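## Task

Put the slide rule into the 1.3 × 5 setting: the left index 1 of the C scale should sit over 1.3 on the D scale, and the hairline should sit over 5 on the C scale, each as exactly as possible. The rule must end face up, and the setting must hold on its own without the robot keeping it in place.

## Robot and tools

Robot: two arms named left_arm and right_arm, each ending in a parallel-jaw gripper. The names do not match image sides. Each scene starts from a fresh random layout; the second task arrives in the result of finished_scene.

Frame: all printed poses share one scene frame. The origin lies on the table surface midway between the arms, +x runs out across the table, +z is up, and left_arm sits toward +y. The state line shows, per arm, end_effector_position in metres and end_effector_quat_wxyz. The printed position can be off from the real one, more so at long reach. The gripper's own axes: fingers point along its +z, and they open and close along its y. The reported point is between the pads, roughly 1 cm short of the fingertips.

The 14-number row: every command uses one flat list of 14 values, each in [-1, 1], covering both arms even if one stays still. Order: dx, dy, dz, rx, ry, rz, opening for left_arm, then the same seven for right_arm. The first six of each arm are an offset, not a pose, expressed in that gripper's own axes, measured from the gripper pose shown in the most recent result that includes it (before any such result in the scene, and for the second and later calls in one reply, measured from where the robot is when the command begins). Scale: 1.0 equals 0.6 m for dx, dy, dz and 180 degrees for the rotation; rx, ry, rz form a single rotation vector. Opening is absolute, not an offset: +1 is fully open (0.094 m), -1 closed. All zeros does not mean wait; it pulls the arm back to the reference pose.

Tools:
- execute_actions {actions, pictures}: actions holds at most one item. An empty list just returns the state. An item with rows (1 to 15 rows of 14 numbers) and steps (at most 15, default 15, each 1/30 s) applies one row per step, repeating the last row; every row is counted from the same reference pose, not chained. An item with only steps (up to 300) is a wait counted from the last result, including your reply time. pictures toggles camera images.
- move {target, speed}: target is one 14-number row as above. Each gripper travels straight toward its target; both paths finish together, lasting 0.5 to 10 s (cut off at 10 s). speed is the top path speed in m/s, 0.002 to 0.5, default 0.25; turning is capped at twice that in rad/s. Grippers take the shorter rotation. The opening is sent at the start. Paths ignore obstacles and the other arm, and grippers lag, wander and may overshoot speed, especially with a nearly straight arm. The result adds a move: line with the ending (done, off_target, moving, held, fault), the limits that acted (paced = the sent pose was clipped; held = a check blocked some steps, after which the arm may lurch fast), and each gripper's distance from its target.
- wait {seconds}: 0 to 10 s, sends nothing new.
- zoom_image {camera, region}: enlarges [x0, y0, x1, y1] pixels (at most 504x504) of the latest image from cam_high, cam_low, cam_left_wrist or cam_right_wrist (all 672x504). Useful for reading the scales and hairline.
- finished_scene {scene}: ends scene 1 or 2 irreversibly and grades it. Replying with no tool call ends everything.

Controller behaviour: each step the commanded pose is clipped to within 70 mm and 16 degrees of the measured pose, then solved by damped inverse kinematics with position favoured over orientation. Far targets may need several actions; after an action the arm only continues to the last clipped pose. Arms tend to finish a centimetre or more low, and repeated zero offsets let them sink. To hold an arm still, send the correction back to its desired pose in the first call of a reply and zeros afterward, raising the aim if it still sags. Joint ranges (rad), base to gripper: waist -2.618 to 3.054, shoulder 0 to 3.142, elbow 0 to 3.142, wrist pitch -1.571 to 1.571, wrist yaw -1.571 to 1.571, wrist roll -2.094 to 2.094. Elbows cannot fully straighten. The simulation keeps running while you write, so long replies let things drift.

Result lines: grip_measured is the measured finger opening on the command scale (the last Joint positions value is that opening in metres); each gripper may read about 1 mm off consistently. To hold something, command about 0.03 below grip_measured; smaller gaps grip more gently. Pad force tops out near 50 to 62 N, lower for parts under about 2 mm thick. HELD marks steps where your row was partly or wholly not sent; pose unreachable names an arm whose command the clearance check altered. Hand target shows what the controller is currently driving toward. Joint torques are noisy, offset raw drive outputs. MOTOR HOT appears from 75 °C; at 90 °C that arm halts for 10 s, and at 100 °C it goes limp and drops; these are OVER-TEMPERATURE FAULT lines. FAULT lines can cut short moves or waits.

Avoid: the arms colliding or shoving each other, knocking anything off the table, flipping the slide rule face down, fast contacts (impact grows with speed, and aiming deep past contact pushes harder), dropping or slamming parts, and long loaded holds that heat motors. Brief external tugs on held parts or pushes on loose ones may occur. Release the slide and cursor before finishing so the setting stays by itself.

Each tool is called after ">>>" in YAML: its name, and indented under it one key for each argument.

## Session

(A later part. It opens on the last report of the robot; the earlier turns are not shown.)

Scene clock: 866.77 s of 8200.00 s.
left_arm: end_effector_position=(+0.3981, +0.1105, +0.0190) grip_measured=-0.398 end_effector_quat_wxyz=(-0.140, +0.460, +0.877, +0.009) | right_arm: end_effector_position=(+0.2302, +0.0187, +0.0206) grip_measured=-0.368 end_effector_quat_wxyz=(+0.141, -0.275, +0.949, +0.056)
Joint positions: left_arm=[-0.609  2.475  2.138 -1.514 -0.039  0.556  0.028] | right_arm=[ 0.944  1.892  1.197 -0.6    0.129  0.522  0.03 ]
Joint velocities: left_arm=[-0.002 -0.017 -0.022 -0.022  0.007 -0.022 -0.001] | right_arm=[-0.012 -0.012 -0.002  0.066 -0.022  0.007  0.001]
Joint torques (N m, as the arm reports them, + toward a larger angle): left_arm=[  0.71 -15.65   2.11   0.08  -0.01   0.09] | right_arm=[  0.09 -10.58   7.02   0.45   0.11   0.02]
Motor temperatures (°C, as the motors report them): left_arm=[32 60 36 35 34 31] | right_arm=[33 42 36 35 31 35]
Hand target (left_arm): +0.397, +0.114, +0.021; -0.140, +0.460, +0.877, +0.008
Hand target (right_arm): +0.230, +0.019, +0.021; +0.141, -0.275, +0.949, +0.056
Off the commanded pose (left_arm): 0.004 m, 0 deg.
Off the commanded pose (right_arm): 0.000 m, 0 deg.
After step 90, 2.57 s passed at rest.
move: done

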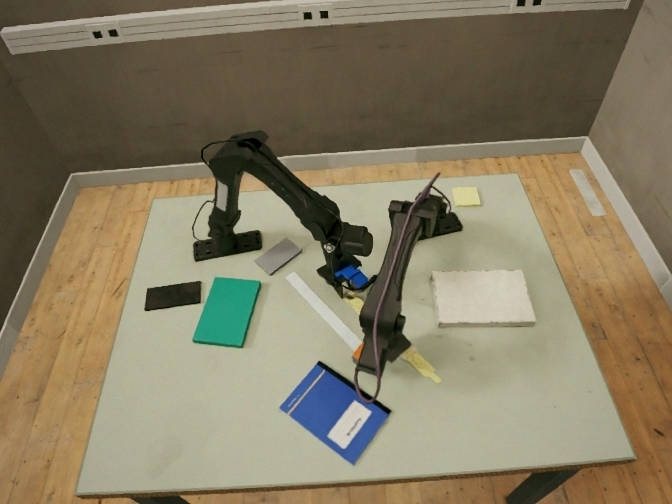

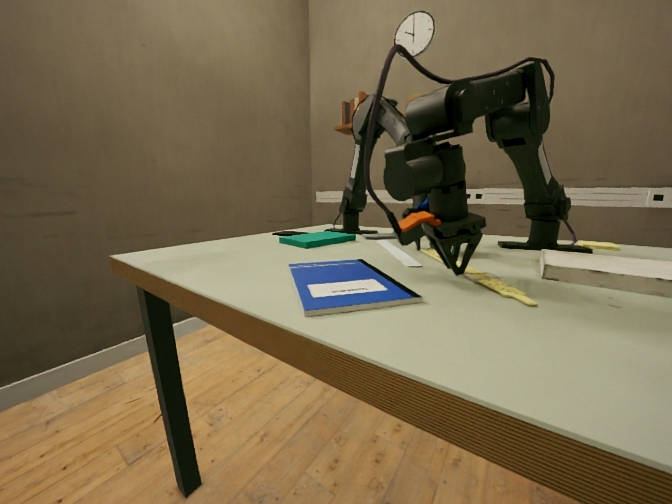

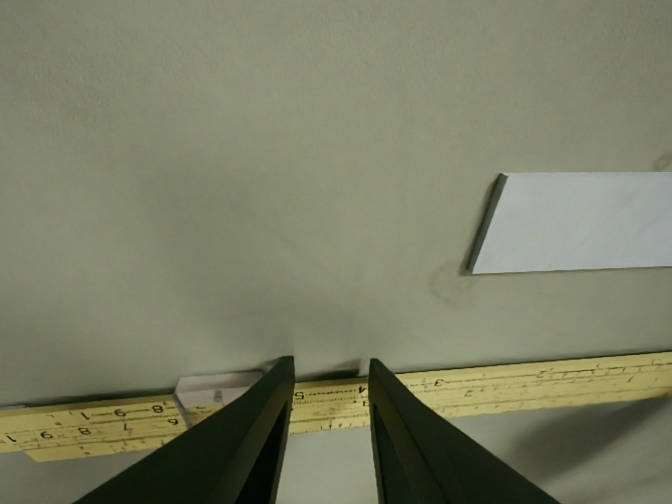

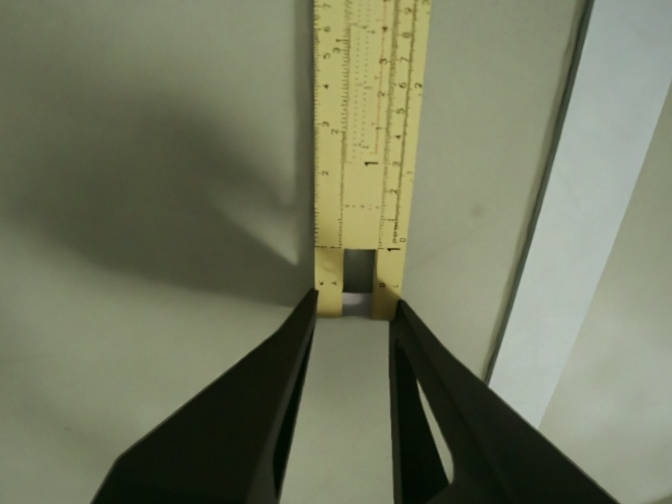

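>>> move:
  target: [0,0,-0.002,0,0,0,-0.22,0,0,0,0,0,0,-0.41]
  speed: 0.02

>>> zoom_image:
  camera: "cam_left_wrist"
  region: [140,340,300,460]

Scene clock: 869.80 s of 8200.00 s.
left_arm: end_effector_position=(+0.3965, +0.1104, +0.0194) grip_measured=-0.222 end_effector_quat_wxyz=(-0.143, +0.460, +0.876, +0.007) | right_arm: end_effector_position=(+0.2300, +0.0188, +0.0206) grip_measured=-0.368 end_effector_quat_wxyz=(+0.140, -0.276, +0.949, +0.056)
Joint positions: left_arm=[-0.609  2.475  2.138 -1.519 -0.035  0.556  0.037] | right_arm=[ 0.944  1.892  1.197 -0.6    0.128  0.521  0.03 ]
Joint velocities: left_arm=[ 0.017 -0.032 -0.002 -0.007  0.022 -0.022 -0.001] | right_arm=[-0.017  0.012 -0.012  0.051  0.007  0.037 -0.001]
Joint torques (N m, as the arm reports them, + toward a larger angle): left_arm=[  0.01 -14.3    3.96   0.01  -0.07   0.  ] | right_arm=[ -0.13 -10.44   7.09   0.39   0.09   0.02]
Motor temperatures (°C, as the motors report them): left_arm=[32 60 36 35 34 31] | right_arm=[33 42 36 35 31 35]
Hand target (left_arm): +0.398, +0.110, +0.020; -0.140, +0.460, +0.877, +0.009
Hand target (right_arm): +0.230, +0.019, +0.021; +0.141, -0.275, +0.949, +0.056
Off the commanded pose (left_arm): 0.002 m, 0 deg.
Off the commanded pose (right_arm): 0.000 m, 0 deg.
move: done

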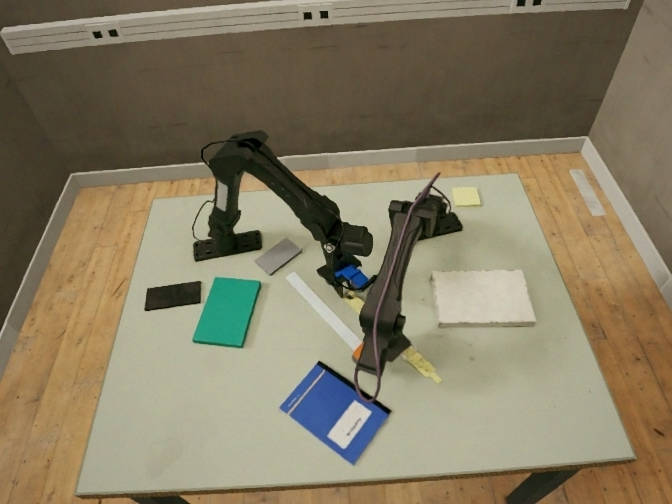

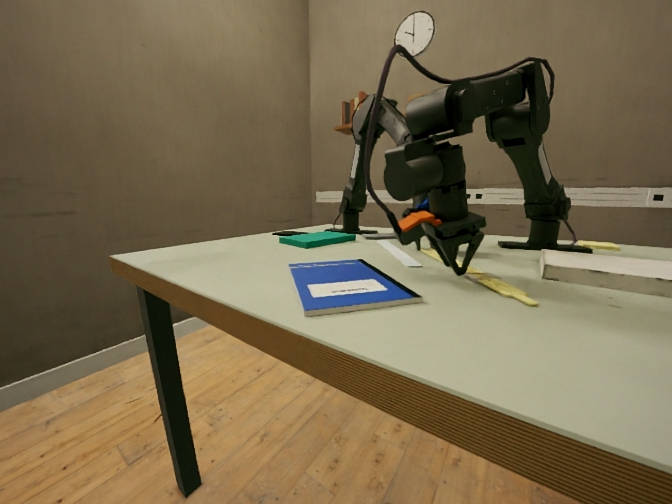

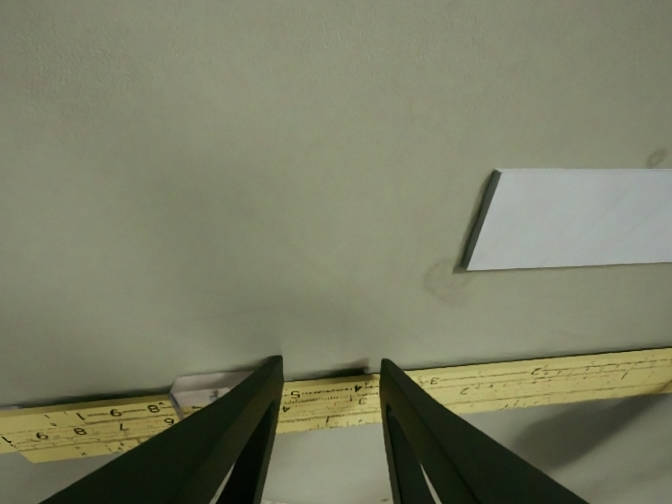

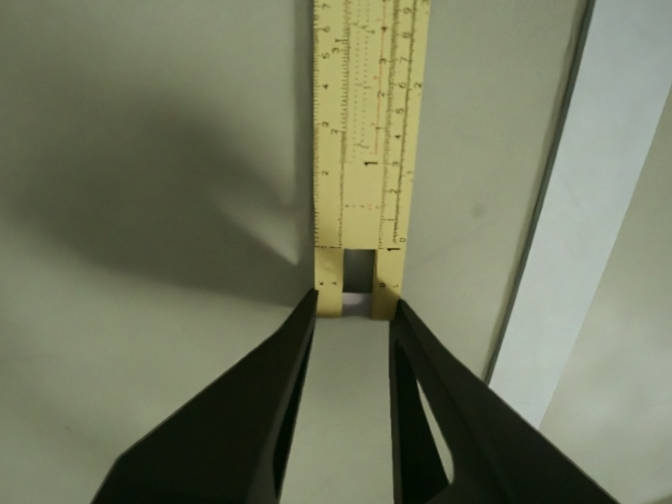

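Region (140, 340, 300, 460) of cam_left_wrist's 672x504 image, scaled by 3.150, with more detail than that image has; it fills the top 378 rows of this view, and the rest is white.

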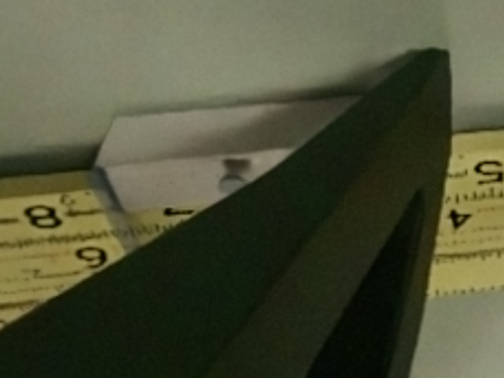

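>>> move:
  target: [-0.004,0.002,-0.002,0,0,0,-0.17,0,0,0,0,0,0,-0.41]
  speed: 0.02

>>> zoom_image:
  camera: "cam_left_wrist"
  region: [140,340,300,460]

Scene clock: 873.27 s of 8200.00 s.
left_arm: end_effector_position=(+0.3960, +0.1101, +0.0202) grip_measured=-0.172 end_effector_quat_wxyz=(-0.145, +0.459, +0.876, +0.005) | right_arm: end_effector_position=(+0.2299, +0.0189, +0.0206) grip_measured=-0.368 end_effector_quat_wxyz=(+0.140, -0.276, +0.949, +0.056)
Joint positions: left_arm=[-0.609  2.478  2.147 -1.529 -0.033  0.556  0.039] | right_arm=[ 0.944  1.892  1.197 -0.6    0.127  0.521  0.03 ]
Joint velocities: left_arm=[-0.017  0.007 -0.017  0.007 -0.066 -0.007 -0.001] | right_arm=[-0.007 -0.007 -0.007 -0.095 -0.095 -0.007  0.   ]
Joint torques (N m, as the arm reports them, + toward a larger angle): left_arm=[ -0.07 -13.34   4.98  -0.09  -0.05  -0.04] | right_arm=[  0.1  -10.67   7.18   0.42   0.07   0.02]
Motor temperatures (°C, as the motors report them): left_arm=[32 60 36 35 34 31] | right_arm=[33 42 36 35 31 35]
Hand target (left_arm): +0.399, +0.109, +0.020; -0.143, +0.460, +0.876, +0.007
Hand target (right_arm): +0.230, +0.019, +0.021; +0.140, -0.275, +0.949, +0.056
Off the commanded pose (left_arm): 0.003 m, 0 deg.
Off the commanded pose (right_arm): 0.000 m, 0 deg.
move: done

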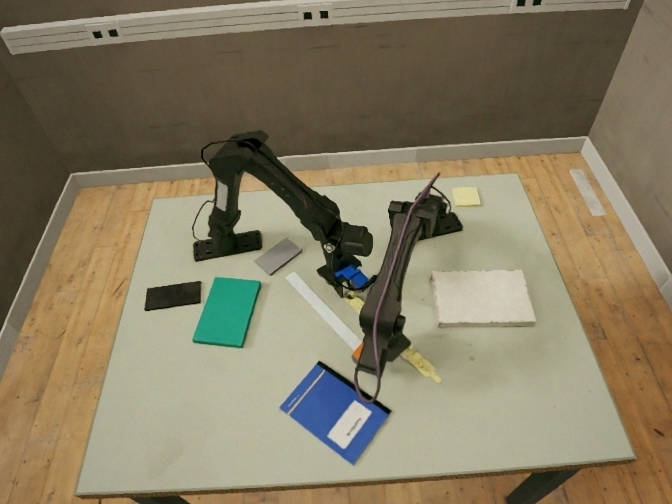

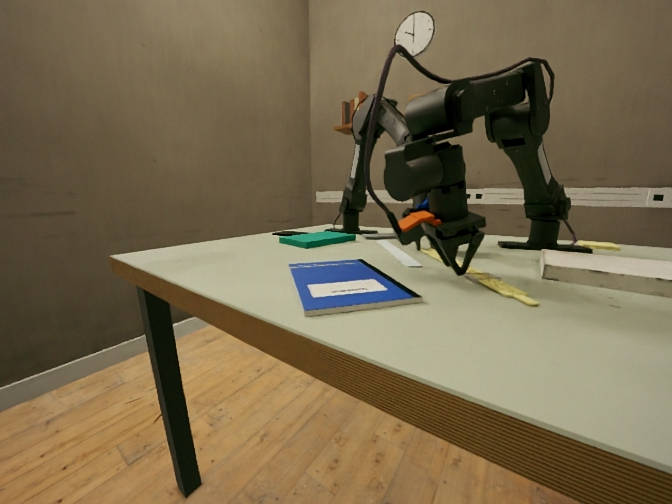

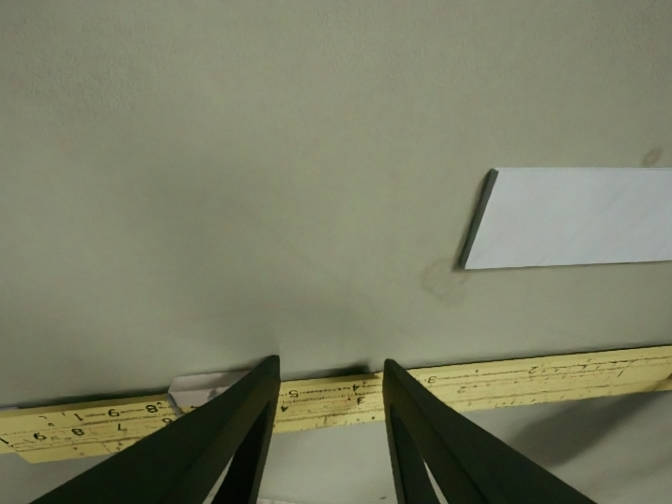

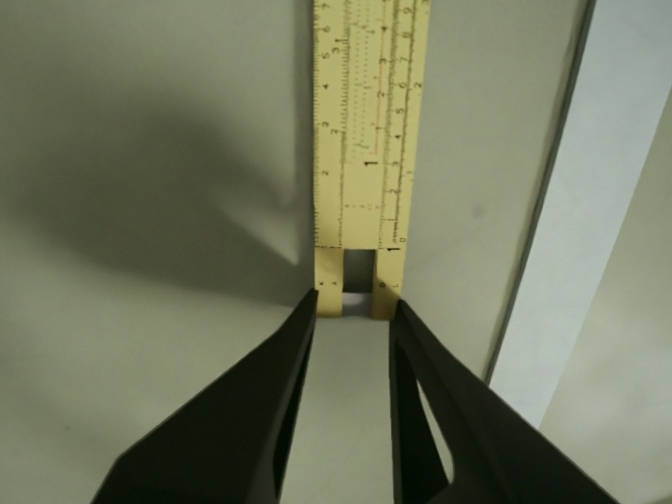

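Region (140, 340, 300, 460) of cam_left_wrist's 672x504 image, scaled by 3.150, with more detail than that image has; it fills the top 378 rows of this view, and the rest is white.

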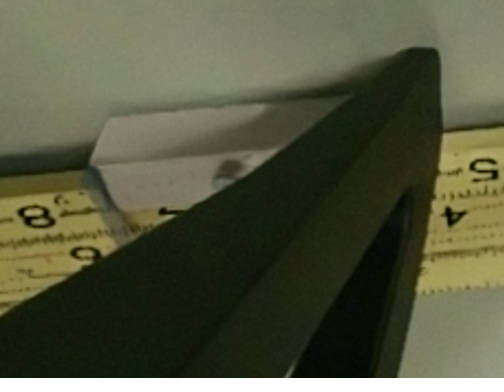

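>>> move:
  target: [-0.004,0.003,-0.003,0,0,0,-0.13,0,0,0,0,0,0,-0.41]
  speed: 0.02

>>> zoom_image:
  camera: "cam_left_wrist"
  region: [140,340,300,460]

Scene clock: 878.40 s of 8200.00 s.
left_arm: end_effector_position=(+0.3957, +0.1099, +0.0204) grip_measured=-0.132 end_effector_quat_wxyz=(-0.149, +0.459, +0.876, +0.004) | right_arm: end_effector_position=(+0.2299, +0.0189, +0.0206) grip_measured=-0.368 end_effector_quat_wxyz=(+0.140, -0.276, +0.949, +0.056)
Joint positions: left_arm=[-0.609  2.487  2.162 -1.543 -0.031  0.556  0.041] | right_arm=[ 0.944  1.892  1.197 -0.6    0.127  0.521  0.03 ]
Joint velocities: left_arm=[ 0.017 -0.007 -0.012 -0.051  0.037 -0.007 -0.001] | right_arm=[-0.007  0.007  0.017 -0.007 -0.022  0.022 -0.   ]
Joint torques (N m, as the arm reports them, + toward a larger angle): left_arm=[  0.06 -13.73   5.03  -0.1    0.01   0.  ] | right_arm=[  0.01 -10.41   7.09   0.47   0.08  -0.01]
Motor temperatures (°C, as the motors report them): left_arm=[32 59 36 35 34 31] | right_arm=[33 42 36 35 31 35]
Hand target (left_arm): +0.399, +0.109, +0.021; -0.145, +0.459, +0.876, +0.005
Hand target (right_arm): +0.230, +0.019, +0.021; +0.140, -0.276, +0.949, +0.056
Off the commanded pose (left_arm): 0.004 m, 0 deg.
Off the commanded pose (right_arm): 0.000 m, 0 deg.
After step 90, 1.43 s passed at rest.
move: done

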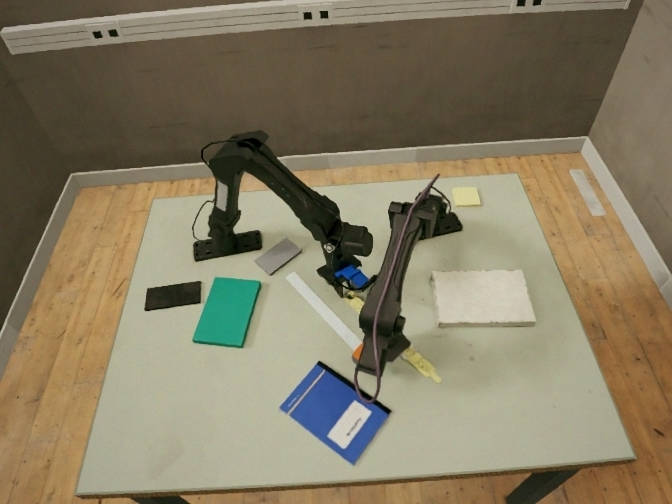

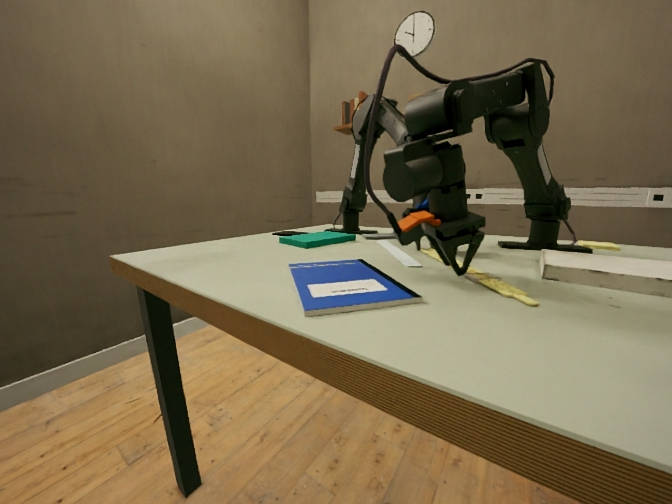

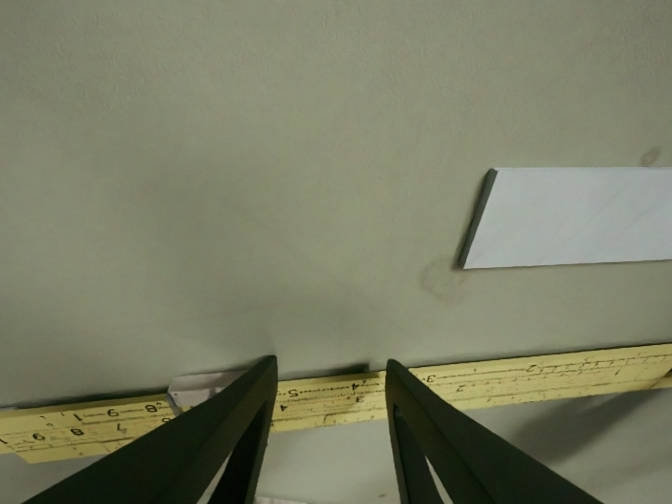

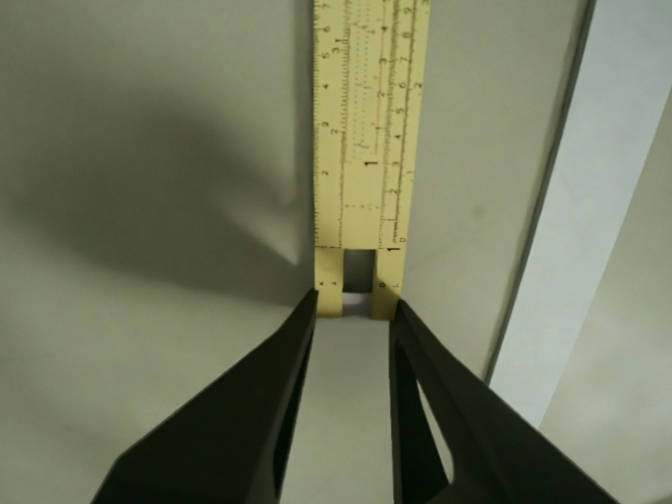

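Region (140, 340, 300, 460) of cam_left_wrist's 672x504 image, scaled by 3.150, with more detail than that image has; it fills the top 378 rows of this view, and the rest is white.

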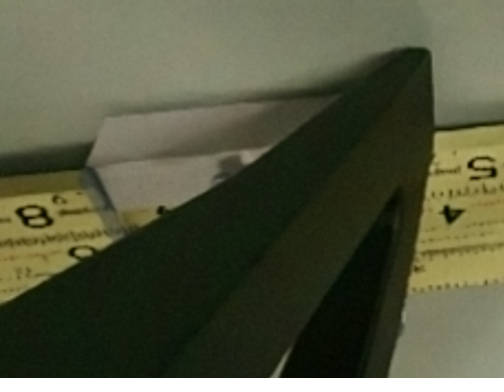

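>>> move:
  target: [-0.002,0.003,-0.002,0,0,0,-0.10,0,0,0,0,0,0,-0.41]
  speed: 0.02

>>> zoom_image:
  camera: "cam_left_wrist"
  region: [140,340,300,460]

Scene clock: 881.33 s of 8200.00 s.
left_arm: end_effector_position=(+0.3956, +0.1099, +0.0206) grip_measured=-0.102 end_effector_quat_wxyz=(-0.149, +0.459, +0.876, +0.004) | right_arm: end_effector_position=(+0.2299, +0.0189, +0.0206) grip_measured=-0.368 end_effector_quat_wxyz=(+0.140, -0.276, +0.949, +0.056)
Joint positions: left_arm=[-0.609  2.487  2.162 -1.544 -0.031  0.556  0.042] | right_arm=[ 0.944  1.892  1.197 -0.6    0.127  0.52   0.03 ]
Joint velocities: left_arm=[ 0.002 -0.007 -0.007 -0.007  0.051 -0.037  0.   ] | right_arm=[-0.002  0.002  0.007 -0.037 -0.007  0.037  0.   ]
Joint torques (N m, as the arm reports them, + toward a larger angle): left_arm=[  0.14 -13.58   5.19  -0.17  -0.02   0.  ] | right_arm=[  0.05 -10.69   7.27   0.46   0.07   0.02]
Motor temperatures (°C, as the motors report them): left_arm=[32 59 36 35 34 31] | right_arm=[33 42 36 35 31 35]
Hand target (left_arm): +0.398, +0.110, +0.021; -0.148, +0.459, +0.876, +0.004
Hand target (right_arm): +0.230, +0.019, +0.021; +0.140, -0.276, +0.949, +0.056
Off the commanded pose (left_arm): 0.003 m, 0 deg.
Off the commanded pose (right_arm): 0.000 m, 0 deg.
move: done

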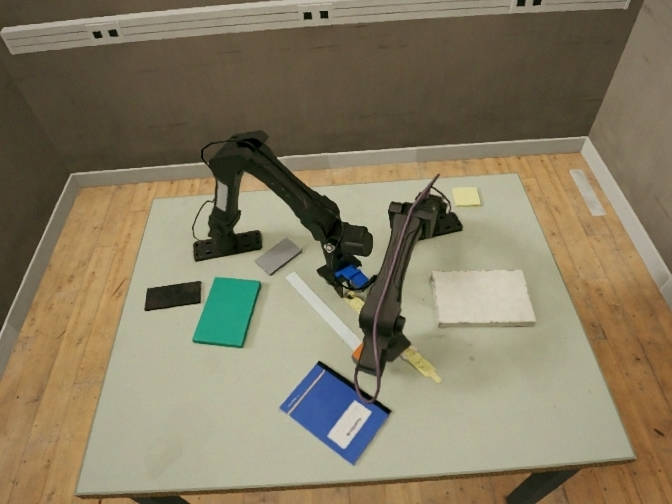

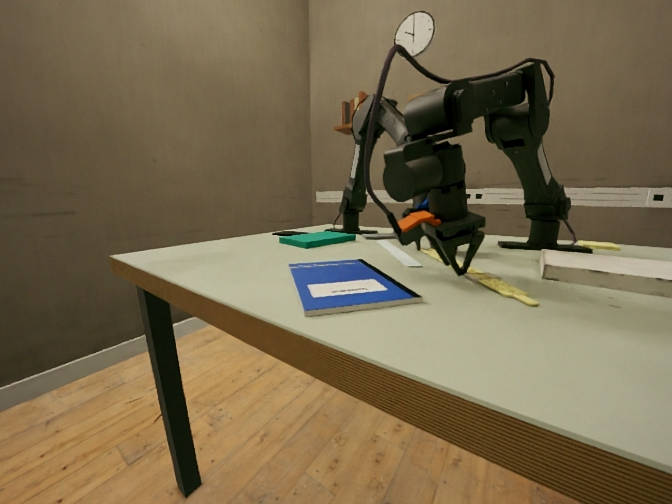

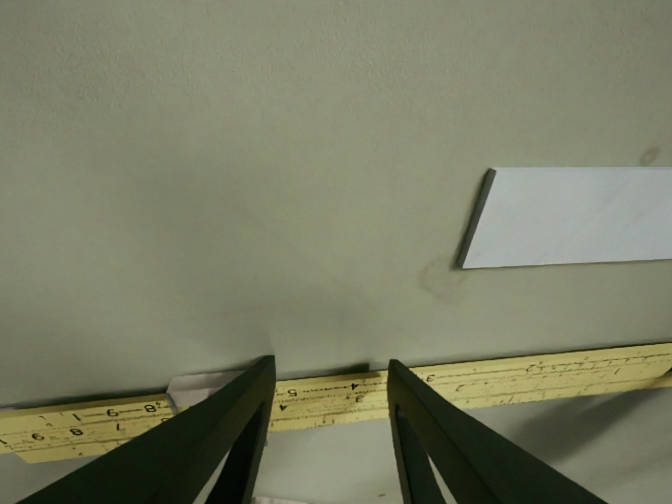

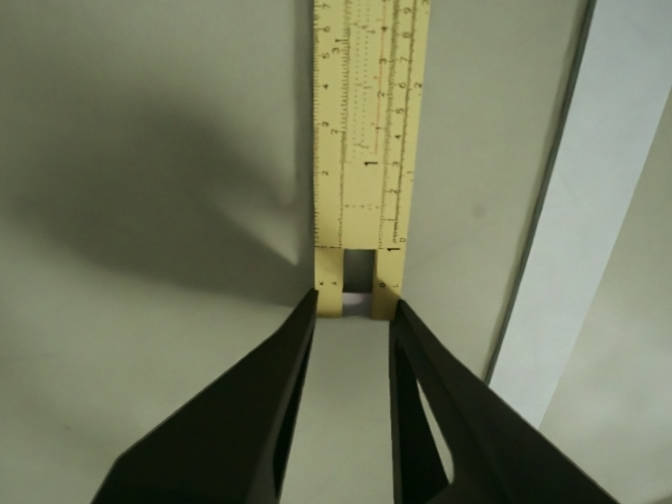

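Region (140, 340, 300, 460) of cam_left_wrist's 672x504 image, scaled by 3.150, with more detail than that image has; it fills the top 378 rows of this view, and the rest is white.

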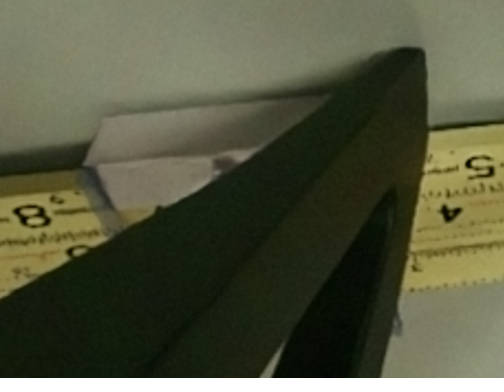

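Reference gap still about 54; continuing.

>>> move:
  target: [-0.002,0.003,-0.002,0,0,0,-0.07,0,0,0,0,0,0,-0.41]
  speed: 0.02

>>> zoom_image:
  camera: "cam_left_wrist"
  region: [140,340,300,460]

Scene clock: 883.30 s of 8200.00 s.
left_arm: end_effector_position=(+0.3952, +0.1098, +0.0207) grip_measured=-0.072 end_effector_quat_wxyz=(-0.150, +0.459, +0.876, +0.003) | right_arm: end_effector_position=(+0.2299, +0.0189, +0.0206) grip_measured=-0.368 end_effector_quat_wxyz=(+0.140, -0.276, +0.949, +0.056)
Joint positions: left_arm=[-0.609  2.487  2.162 -1.545 -0.029  0.556  0.044] | right_arm=[ 0.944  1.892  1.197 -0.6    0.127  0.52   0.03 ]
Joint velocities: left_arm=[-0.002 -0.012  0.007  0.022  0.037 -0.022  0.001] | right_arm=[-0.007 -0.012 -0.012 -0.037  0.007 -0.007 -0.   ]
Joint torques (N m, as the arm reports them, + toward a larger angle): left_arm=[  0.25 -13.54   5.26  -0.15   0.     0.01] | right_arm=[  0.28 -10.38   7.02   0.39   0.1    0.01]
Motor temperatures (°C, as the motors report them): left_arm=[32 59 36 35 34 31] | right_arm=[33 42 36 35 31 35]
Hand target (left_arm): +0.398, +0.110, +0.021; -0.149, +0.459, +0.876, +0.004
Hand target (right_arm): +0.230, +0.019, +0.021; +0.140, -0.276, +0.949, +0.056
Off the commanded pose (left_arm): 0.003 m, 0 deg.
Off the commanded pose (right_arm): 0.000 m, 0 deg.
move: done

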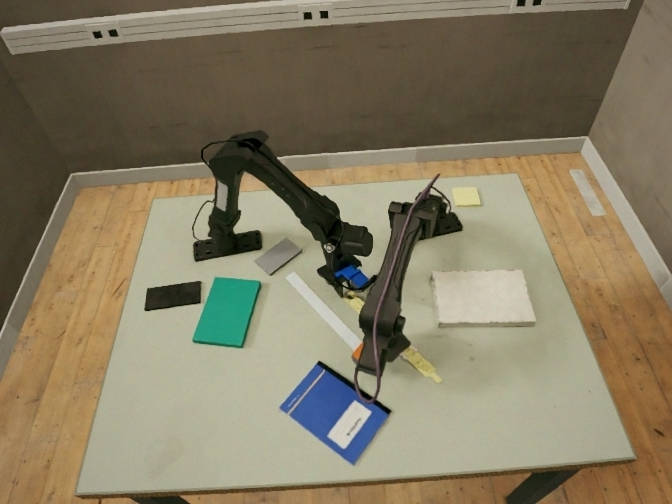

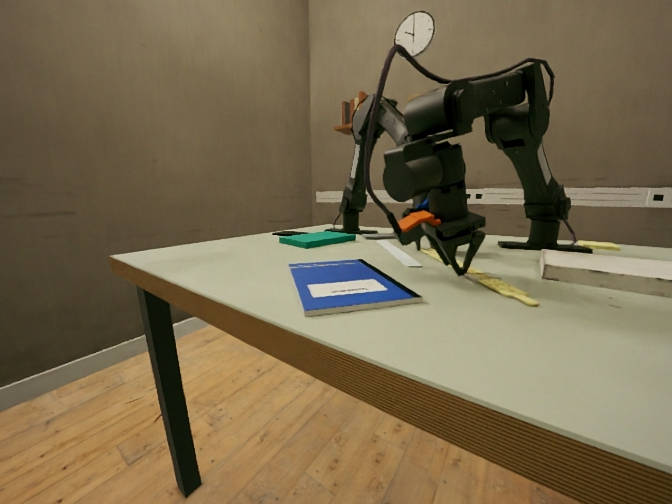

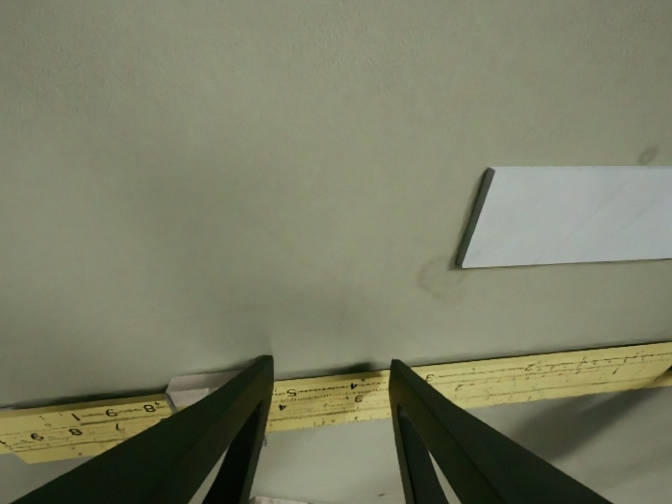

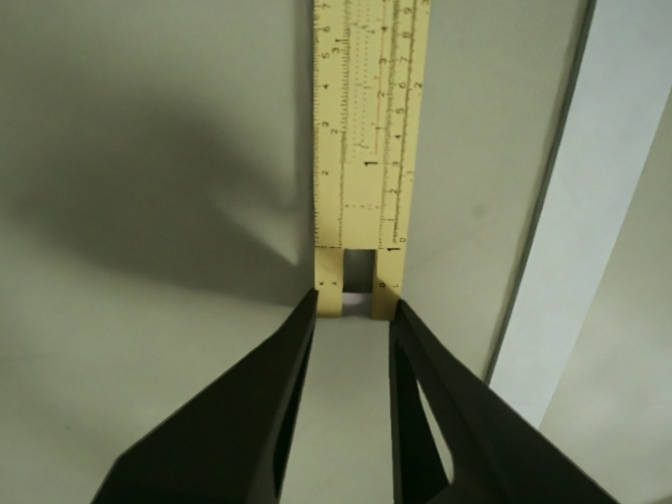

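Region (140, 340, 300, 460) of cam_left_wrist's 672x504 image, scaled by 3.150, with more detail than that image has; it fills the top 378 rows of this view, and the rest is white.

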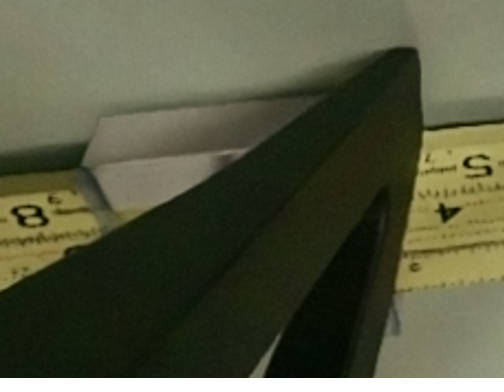

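>>> move:
  target: [-0.002,0.004,-0.002,0,0,0,-0.045,0,0,0,0,0,0,-0.41]
  speed: 0.02

>>> zoom_image:
  camera: "cam_left_wrist"
  region: [140,340,300,460]

Scene clock: 885.67 s of 8200.00 s.
left_arm: end_effector_position=(+0.3951, +0.1096, +0.0208) grip_measured=-0.047 end_effector_quat_wxyz=(-0.151, +0.459, +0.876, +0.003) | right_arm: end_effector_position=(+0.2299, +0.0189, +0.0206) grip_measured=-0.368 end_effector_quat_wxyz=(+0.140, -0.276, +0.949, +0.056)
Joint positions: left_arm=[-0.609  2.491  2.168 -1.55  -0.028  0.556  0.045] | right_arm=[ 0.944  1.892  1.197 -0.6    0.127  0.519  0.03 ]
Joint velocities: left_arm=[-0.017 -0.012 -0.002 -0.051  0.007  0.051  0.   ] | right_arm=[-0.002 -0.017 -0.027 -0.081 -0.051  0.007 -0.   ]
Joint torques (N m, as the arm reports them, + toward a larger angle): left_arm=[  0.38 -13.64   5.19  -0.11  -0.01   0.03] | right_arm=[  0.03 -10.58   7.19   0.43   0.1    0.  ]
Motor temperatures (°C, as the motors report them): left_arm=[32 59 36 35 34 31] | right_arm=[33 42 36 35 31 35]
Hand target (left_arm): +0.398, +0.110, +0.021; -0.149, +0.459, +0.876, +0.003
Hand target (right_arm): +0.230, +0.019, +0.021; +0.140, -0.276, +0.949, +0.056
Off the commanded pose (left_arm): 0.003 m, 0 deg.
Off the commanded pose (right_arm): 0.000 m, 0 deg.
move: done

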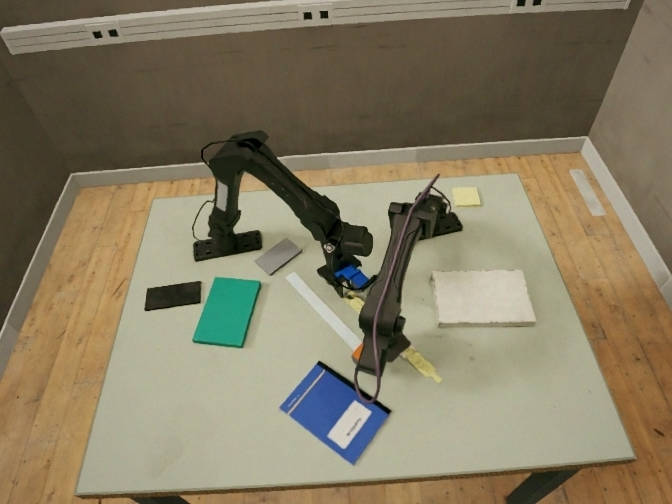

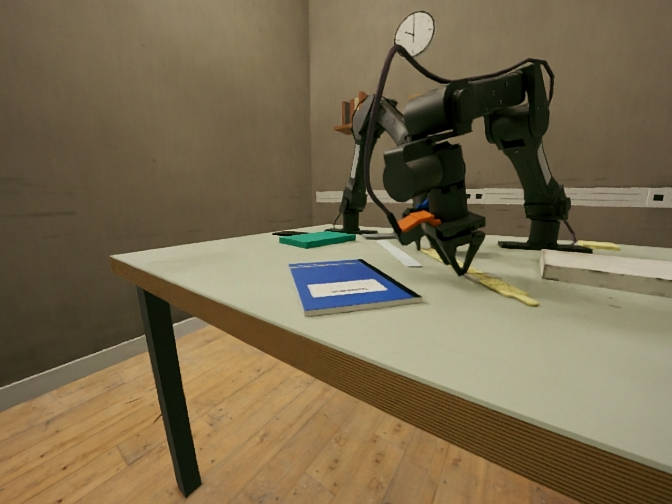

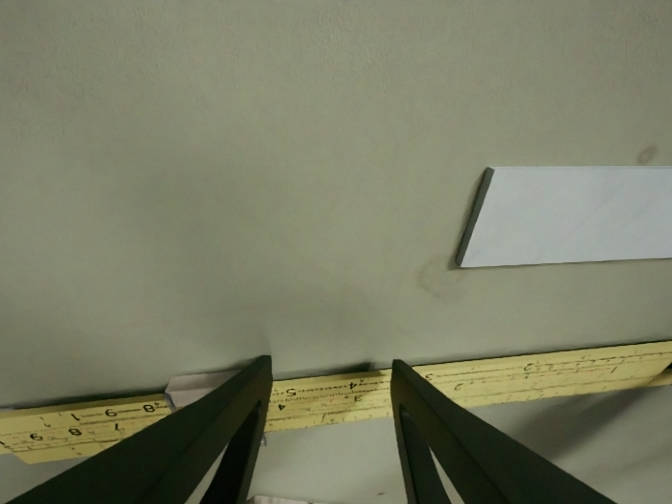

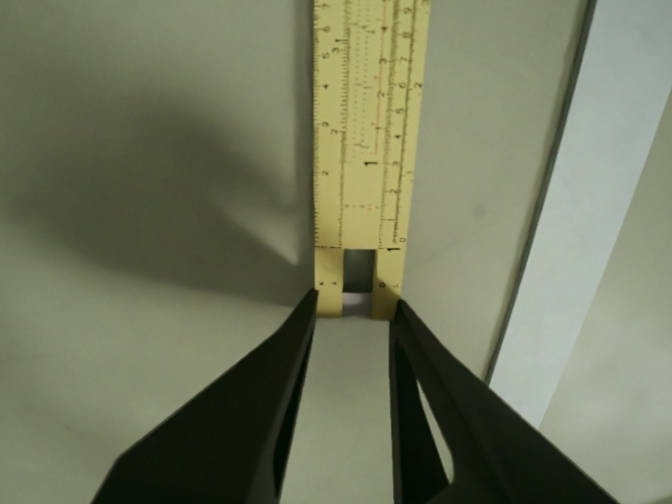

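Region (140, 340, 300, 460) of cam_left_wrist's 672x504 image, scaled by 3.150, with more detail than that image has; it fills the top 378 rows of this view, and the rest is white.

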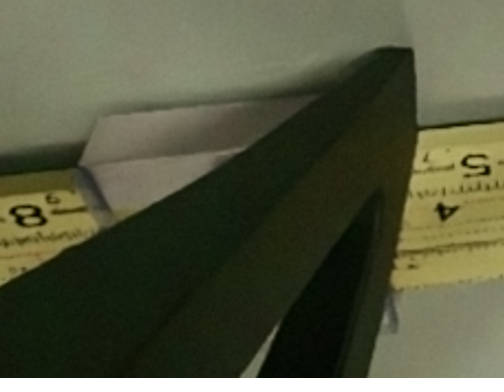

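>>> move:
  target: [-0.002,0.004,-0.002,0,0,0,-0.02,0,0,0,0,0,0,-0.41]
  speed: 0.02

>>> zoom_image:
  camera: "cam_left_wrist"
  region: [140,340,300,460]

Scene clock: 888.20 s of 8200.00 s.
left_arm: end_effector_position=(+0.3948, +0.1097, +0.0209) grip_measured=-0.022 end_effector_quat_wxyz=(-0.152, +0.459, +0.876, +0.002) | right_arm: end_effector_position=(+0.2299, +0.0189, +0.0206) grip_measured=-0.368 end_effector_quat_wxyz=(+0.140, -0.276, +0.949, +0.056)
Joint positions: left_arm=[-0.609  2.491  2.168 -1.551 -0.028  0.556  0.046] | right_arm=[ 0.944  1.892  1.197 -0.6    0.127  0.519  0.03 ]
Joint velocities: left_arm=[ 0.012  0.012 -0.012  0.022 -0.022 -0.007 -0.001] | right_arm=[ 0.017  0.002 -0.012  0.007 -0.022 -0.007 -0.001]
Joint torques (N m, as the arm reports them, + toward a larger angle): left_arm=[  0.32 -13.39   5.41  -0.16  -0.04   0.03] | right_arm=[  0.11 -10.53   6.99   0.38   0.09   0.02]
Motor temperatures (°C, as the motors report them): left_arm=[32 59 36 35 34 31] | right_arm=[33 42 36 35 31 35]
Hand target (left_arm): +0.398, +0.110, +0.021; -0.151, +0.459, +0.876, +0.003
Hand target (right_arm): +0.230, +0.019, +0.021; +0.140, -0.276, +0.949, +0.056
Off the commanded pose (left_arm): 0.003 m, 0 deg.
Off the commanded pose (right_arm): 0.000 m, 0 deg.
move: done

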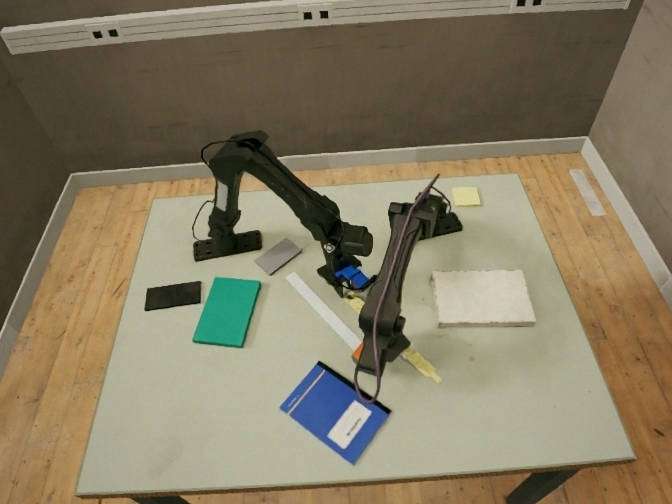

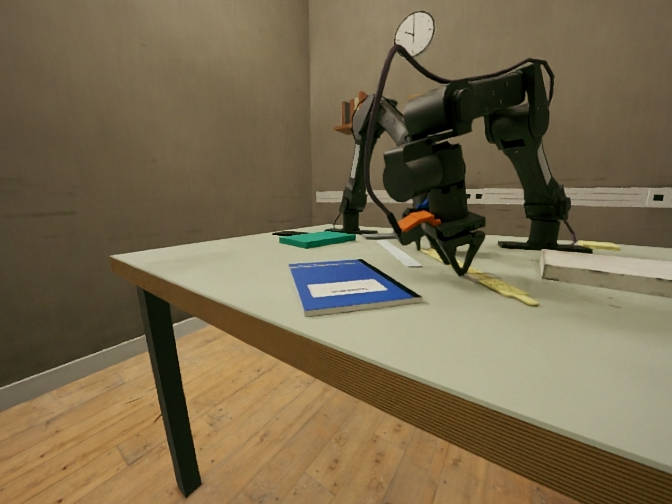

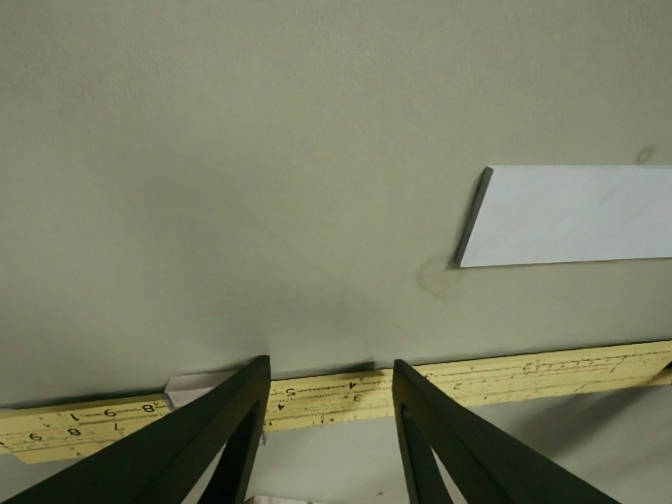

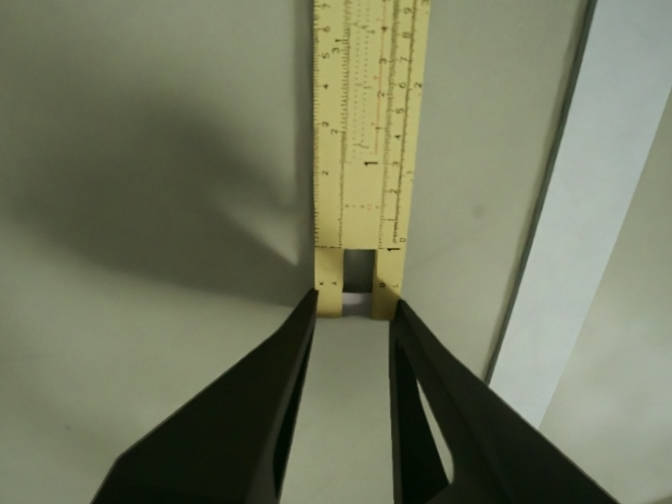

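Region (140, 340, 300, 460) of cam_left_wrist's 672x504 image, scaled by 3.150, with more detail than that image has; it fills the top 378 rows of this view, and the rest is white.

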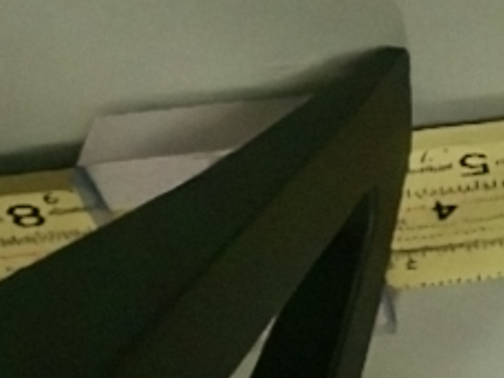

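>>> move:
  target: [-0.002,0.005,-0.002,0,0,0,0.01,0,0,0,0,0,0,-0.41]
  speed: 0.02

>>> zoom_image:
  camera: "cam_left_wrist"
  region: [140,340,300,460]

Scene clock: 891.97 s of 8200.00 s.
left_arm: end_effector_position=(+0.3947, +0.1095, +0.0212) grip_measured=+0.008 end_effector_quat_wxyz=(-0.153, +0.459, +0.875, +0.002) | right_arm: end_effector_position=(+0.2298, +0.0189, +0.0206) grip_measured=-0.368 end_effector_quat_wxyz=(+0.140, -0.277, +0.949, +0.056)
Joint positions: left_arm=[-0.609  2.495  2.177 -1.559 -0.027  0.556  0.047] | right_arm=[ 0.944  1.892  1.197 -0.6    0.126  0.519  0.03 ]
Joint velocities: left_arm=[-0.002  0.007  0.007  0.022 -0.037  0.007  0.001] | right_arm=[-0.007 -0.007  0.017 -0.037  0.007  0.037  0.   ]
Joint torques (N m, as the arm reports them, + toward a larger angle): left_arm=[  0.48 -13.6    5.11  -0.13   0.01   0.04] | right_arm=[ -0.08 -10.36   7.25   0.4    0.1    0.02]
Motor temperatures (°C, as the motors report them): left_arm=[32 59 36 35 34 31] | right_arm=[33 42 36 35 31 35]
Hand target (left_arm): +0.398, +0.110, +0.021; -0.151, +0.459, +0.876, +0.002
Hand target (right_arm): +0.230, +0.019, +0.021; +0.140, -0.277, +0.949, +0.056
Off the commanded pose (left_arm): 0.004 m, 0 deg.
Off the commanded pose (right_arm): 0.000 m, 0 deg.
After step 90, 0.07 s passed at rest.
move: done

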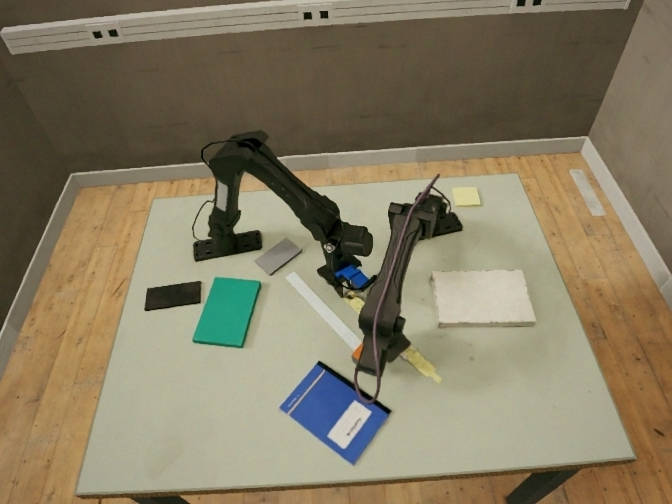

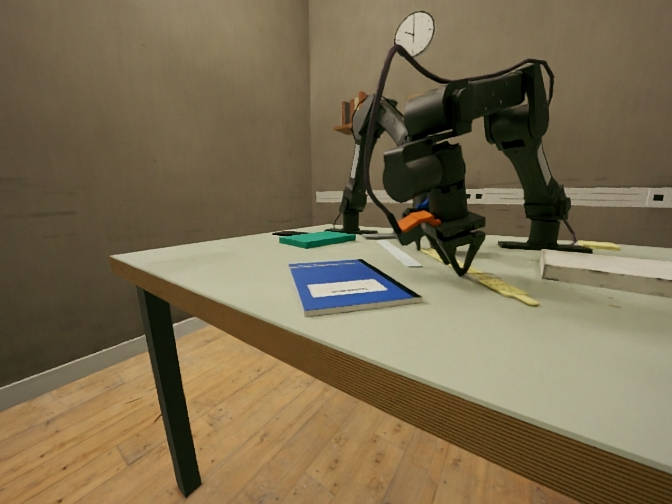

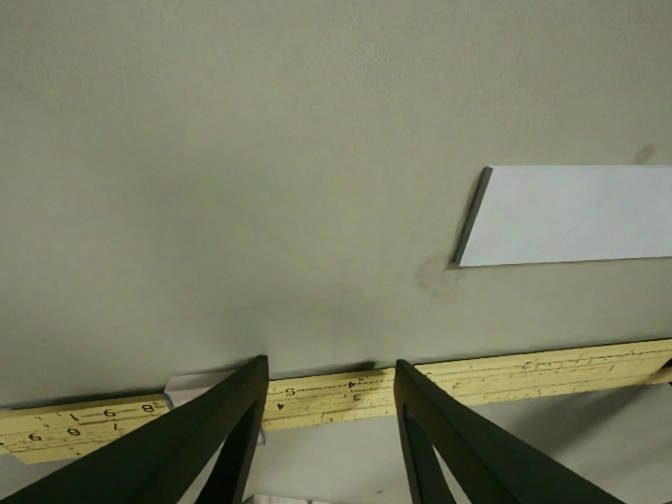

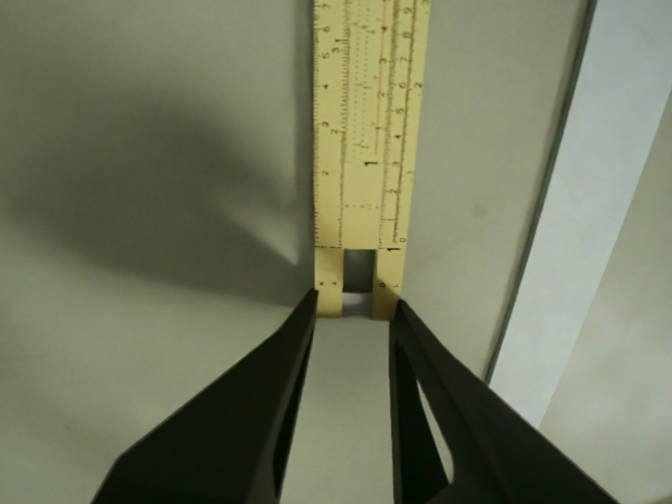

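Region (140, 340, 300, 460) of cam_left_wrist's 672x504 image, scaled by 3.150, with more detail than that image has; it fills the top 378 rows of this view, and the rest is white.

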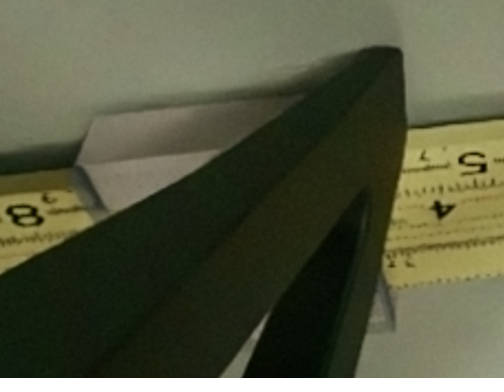

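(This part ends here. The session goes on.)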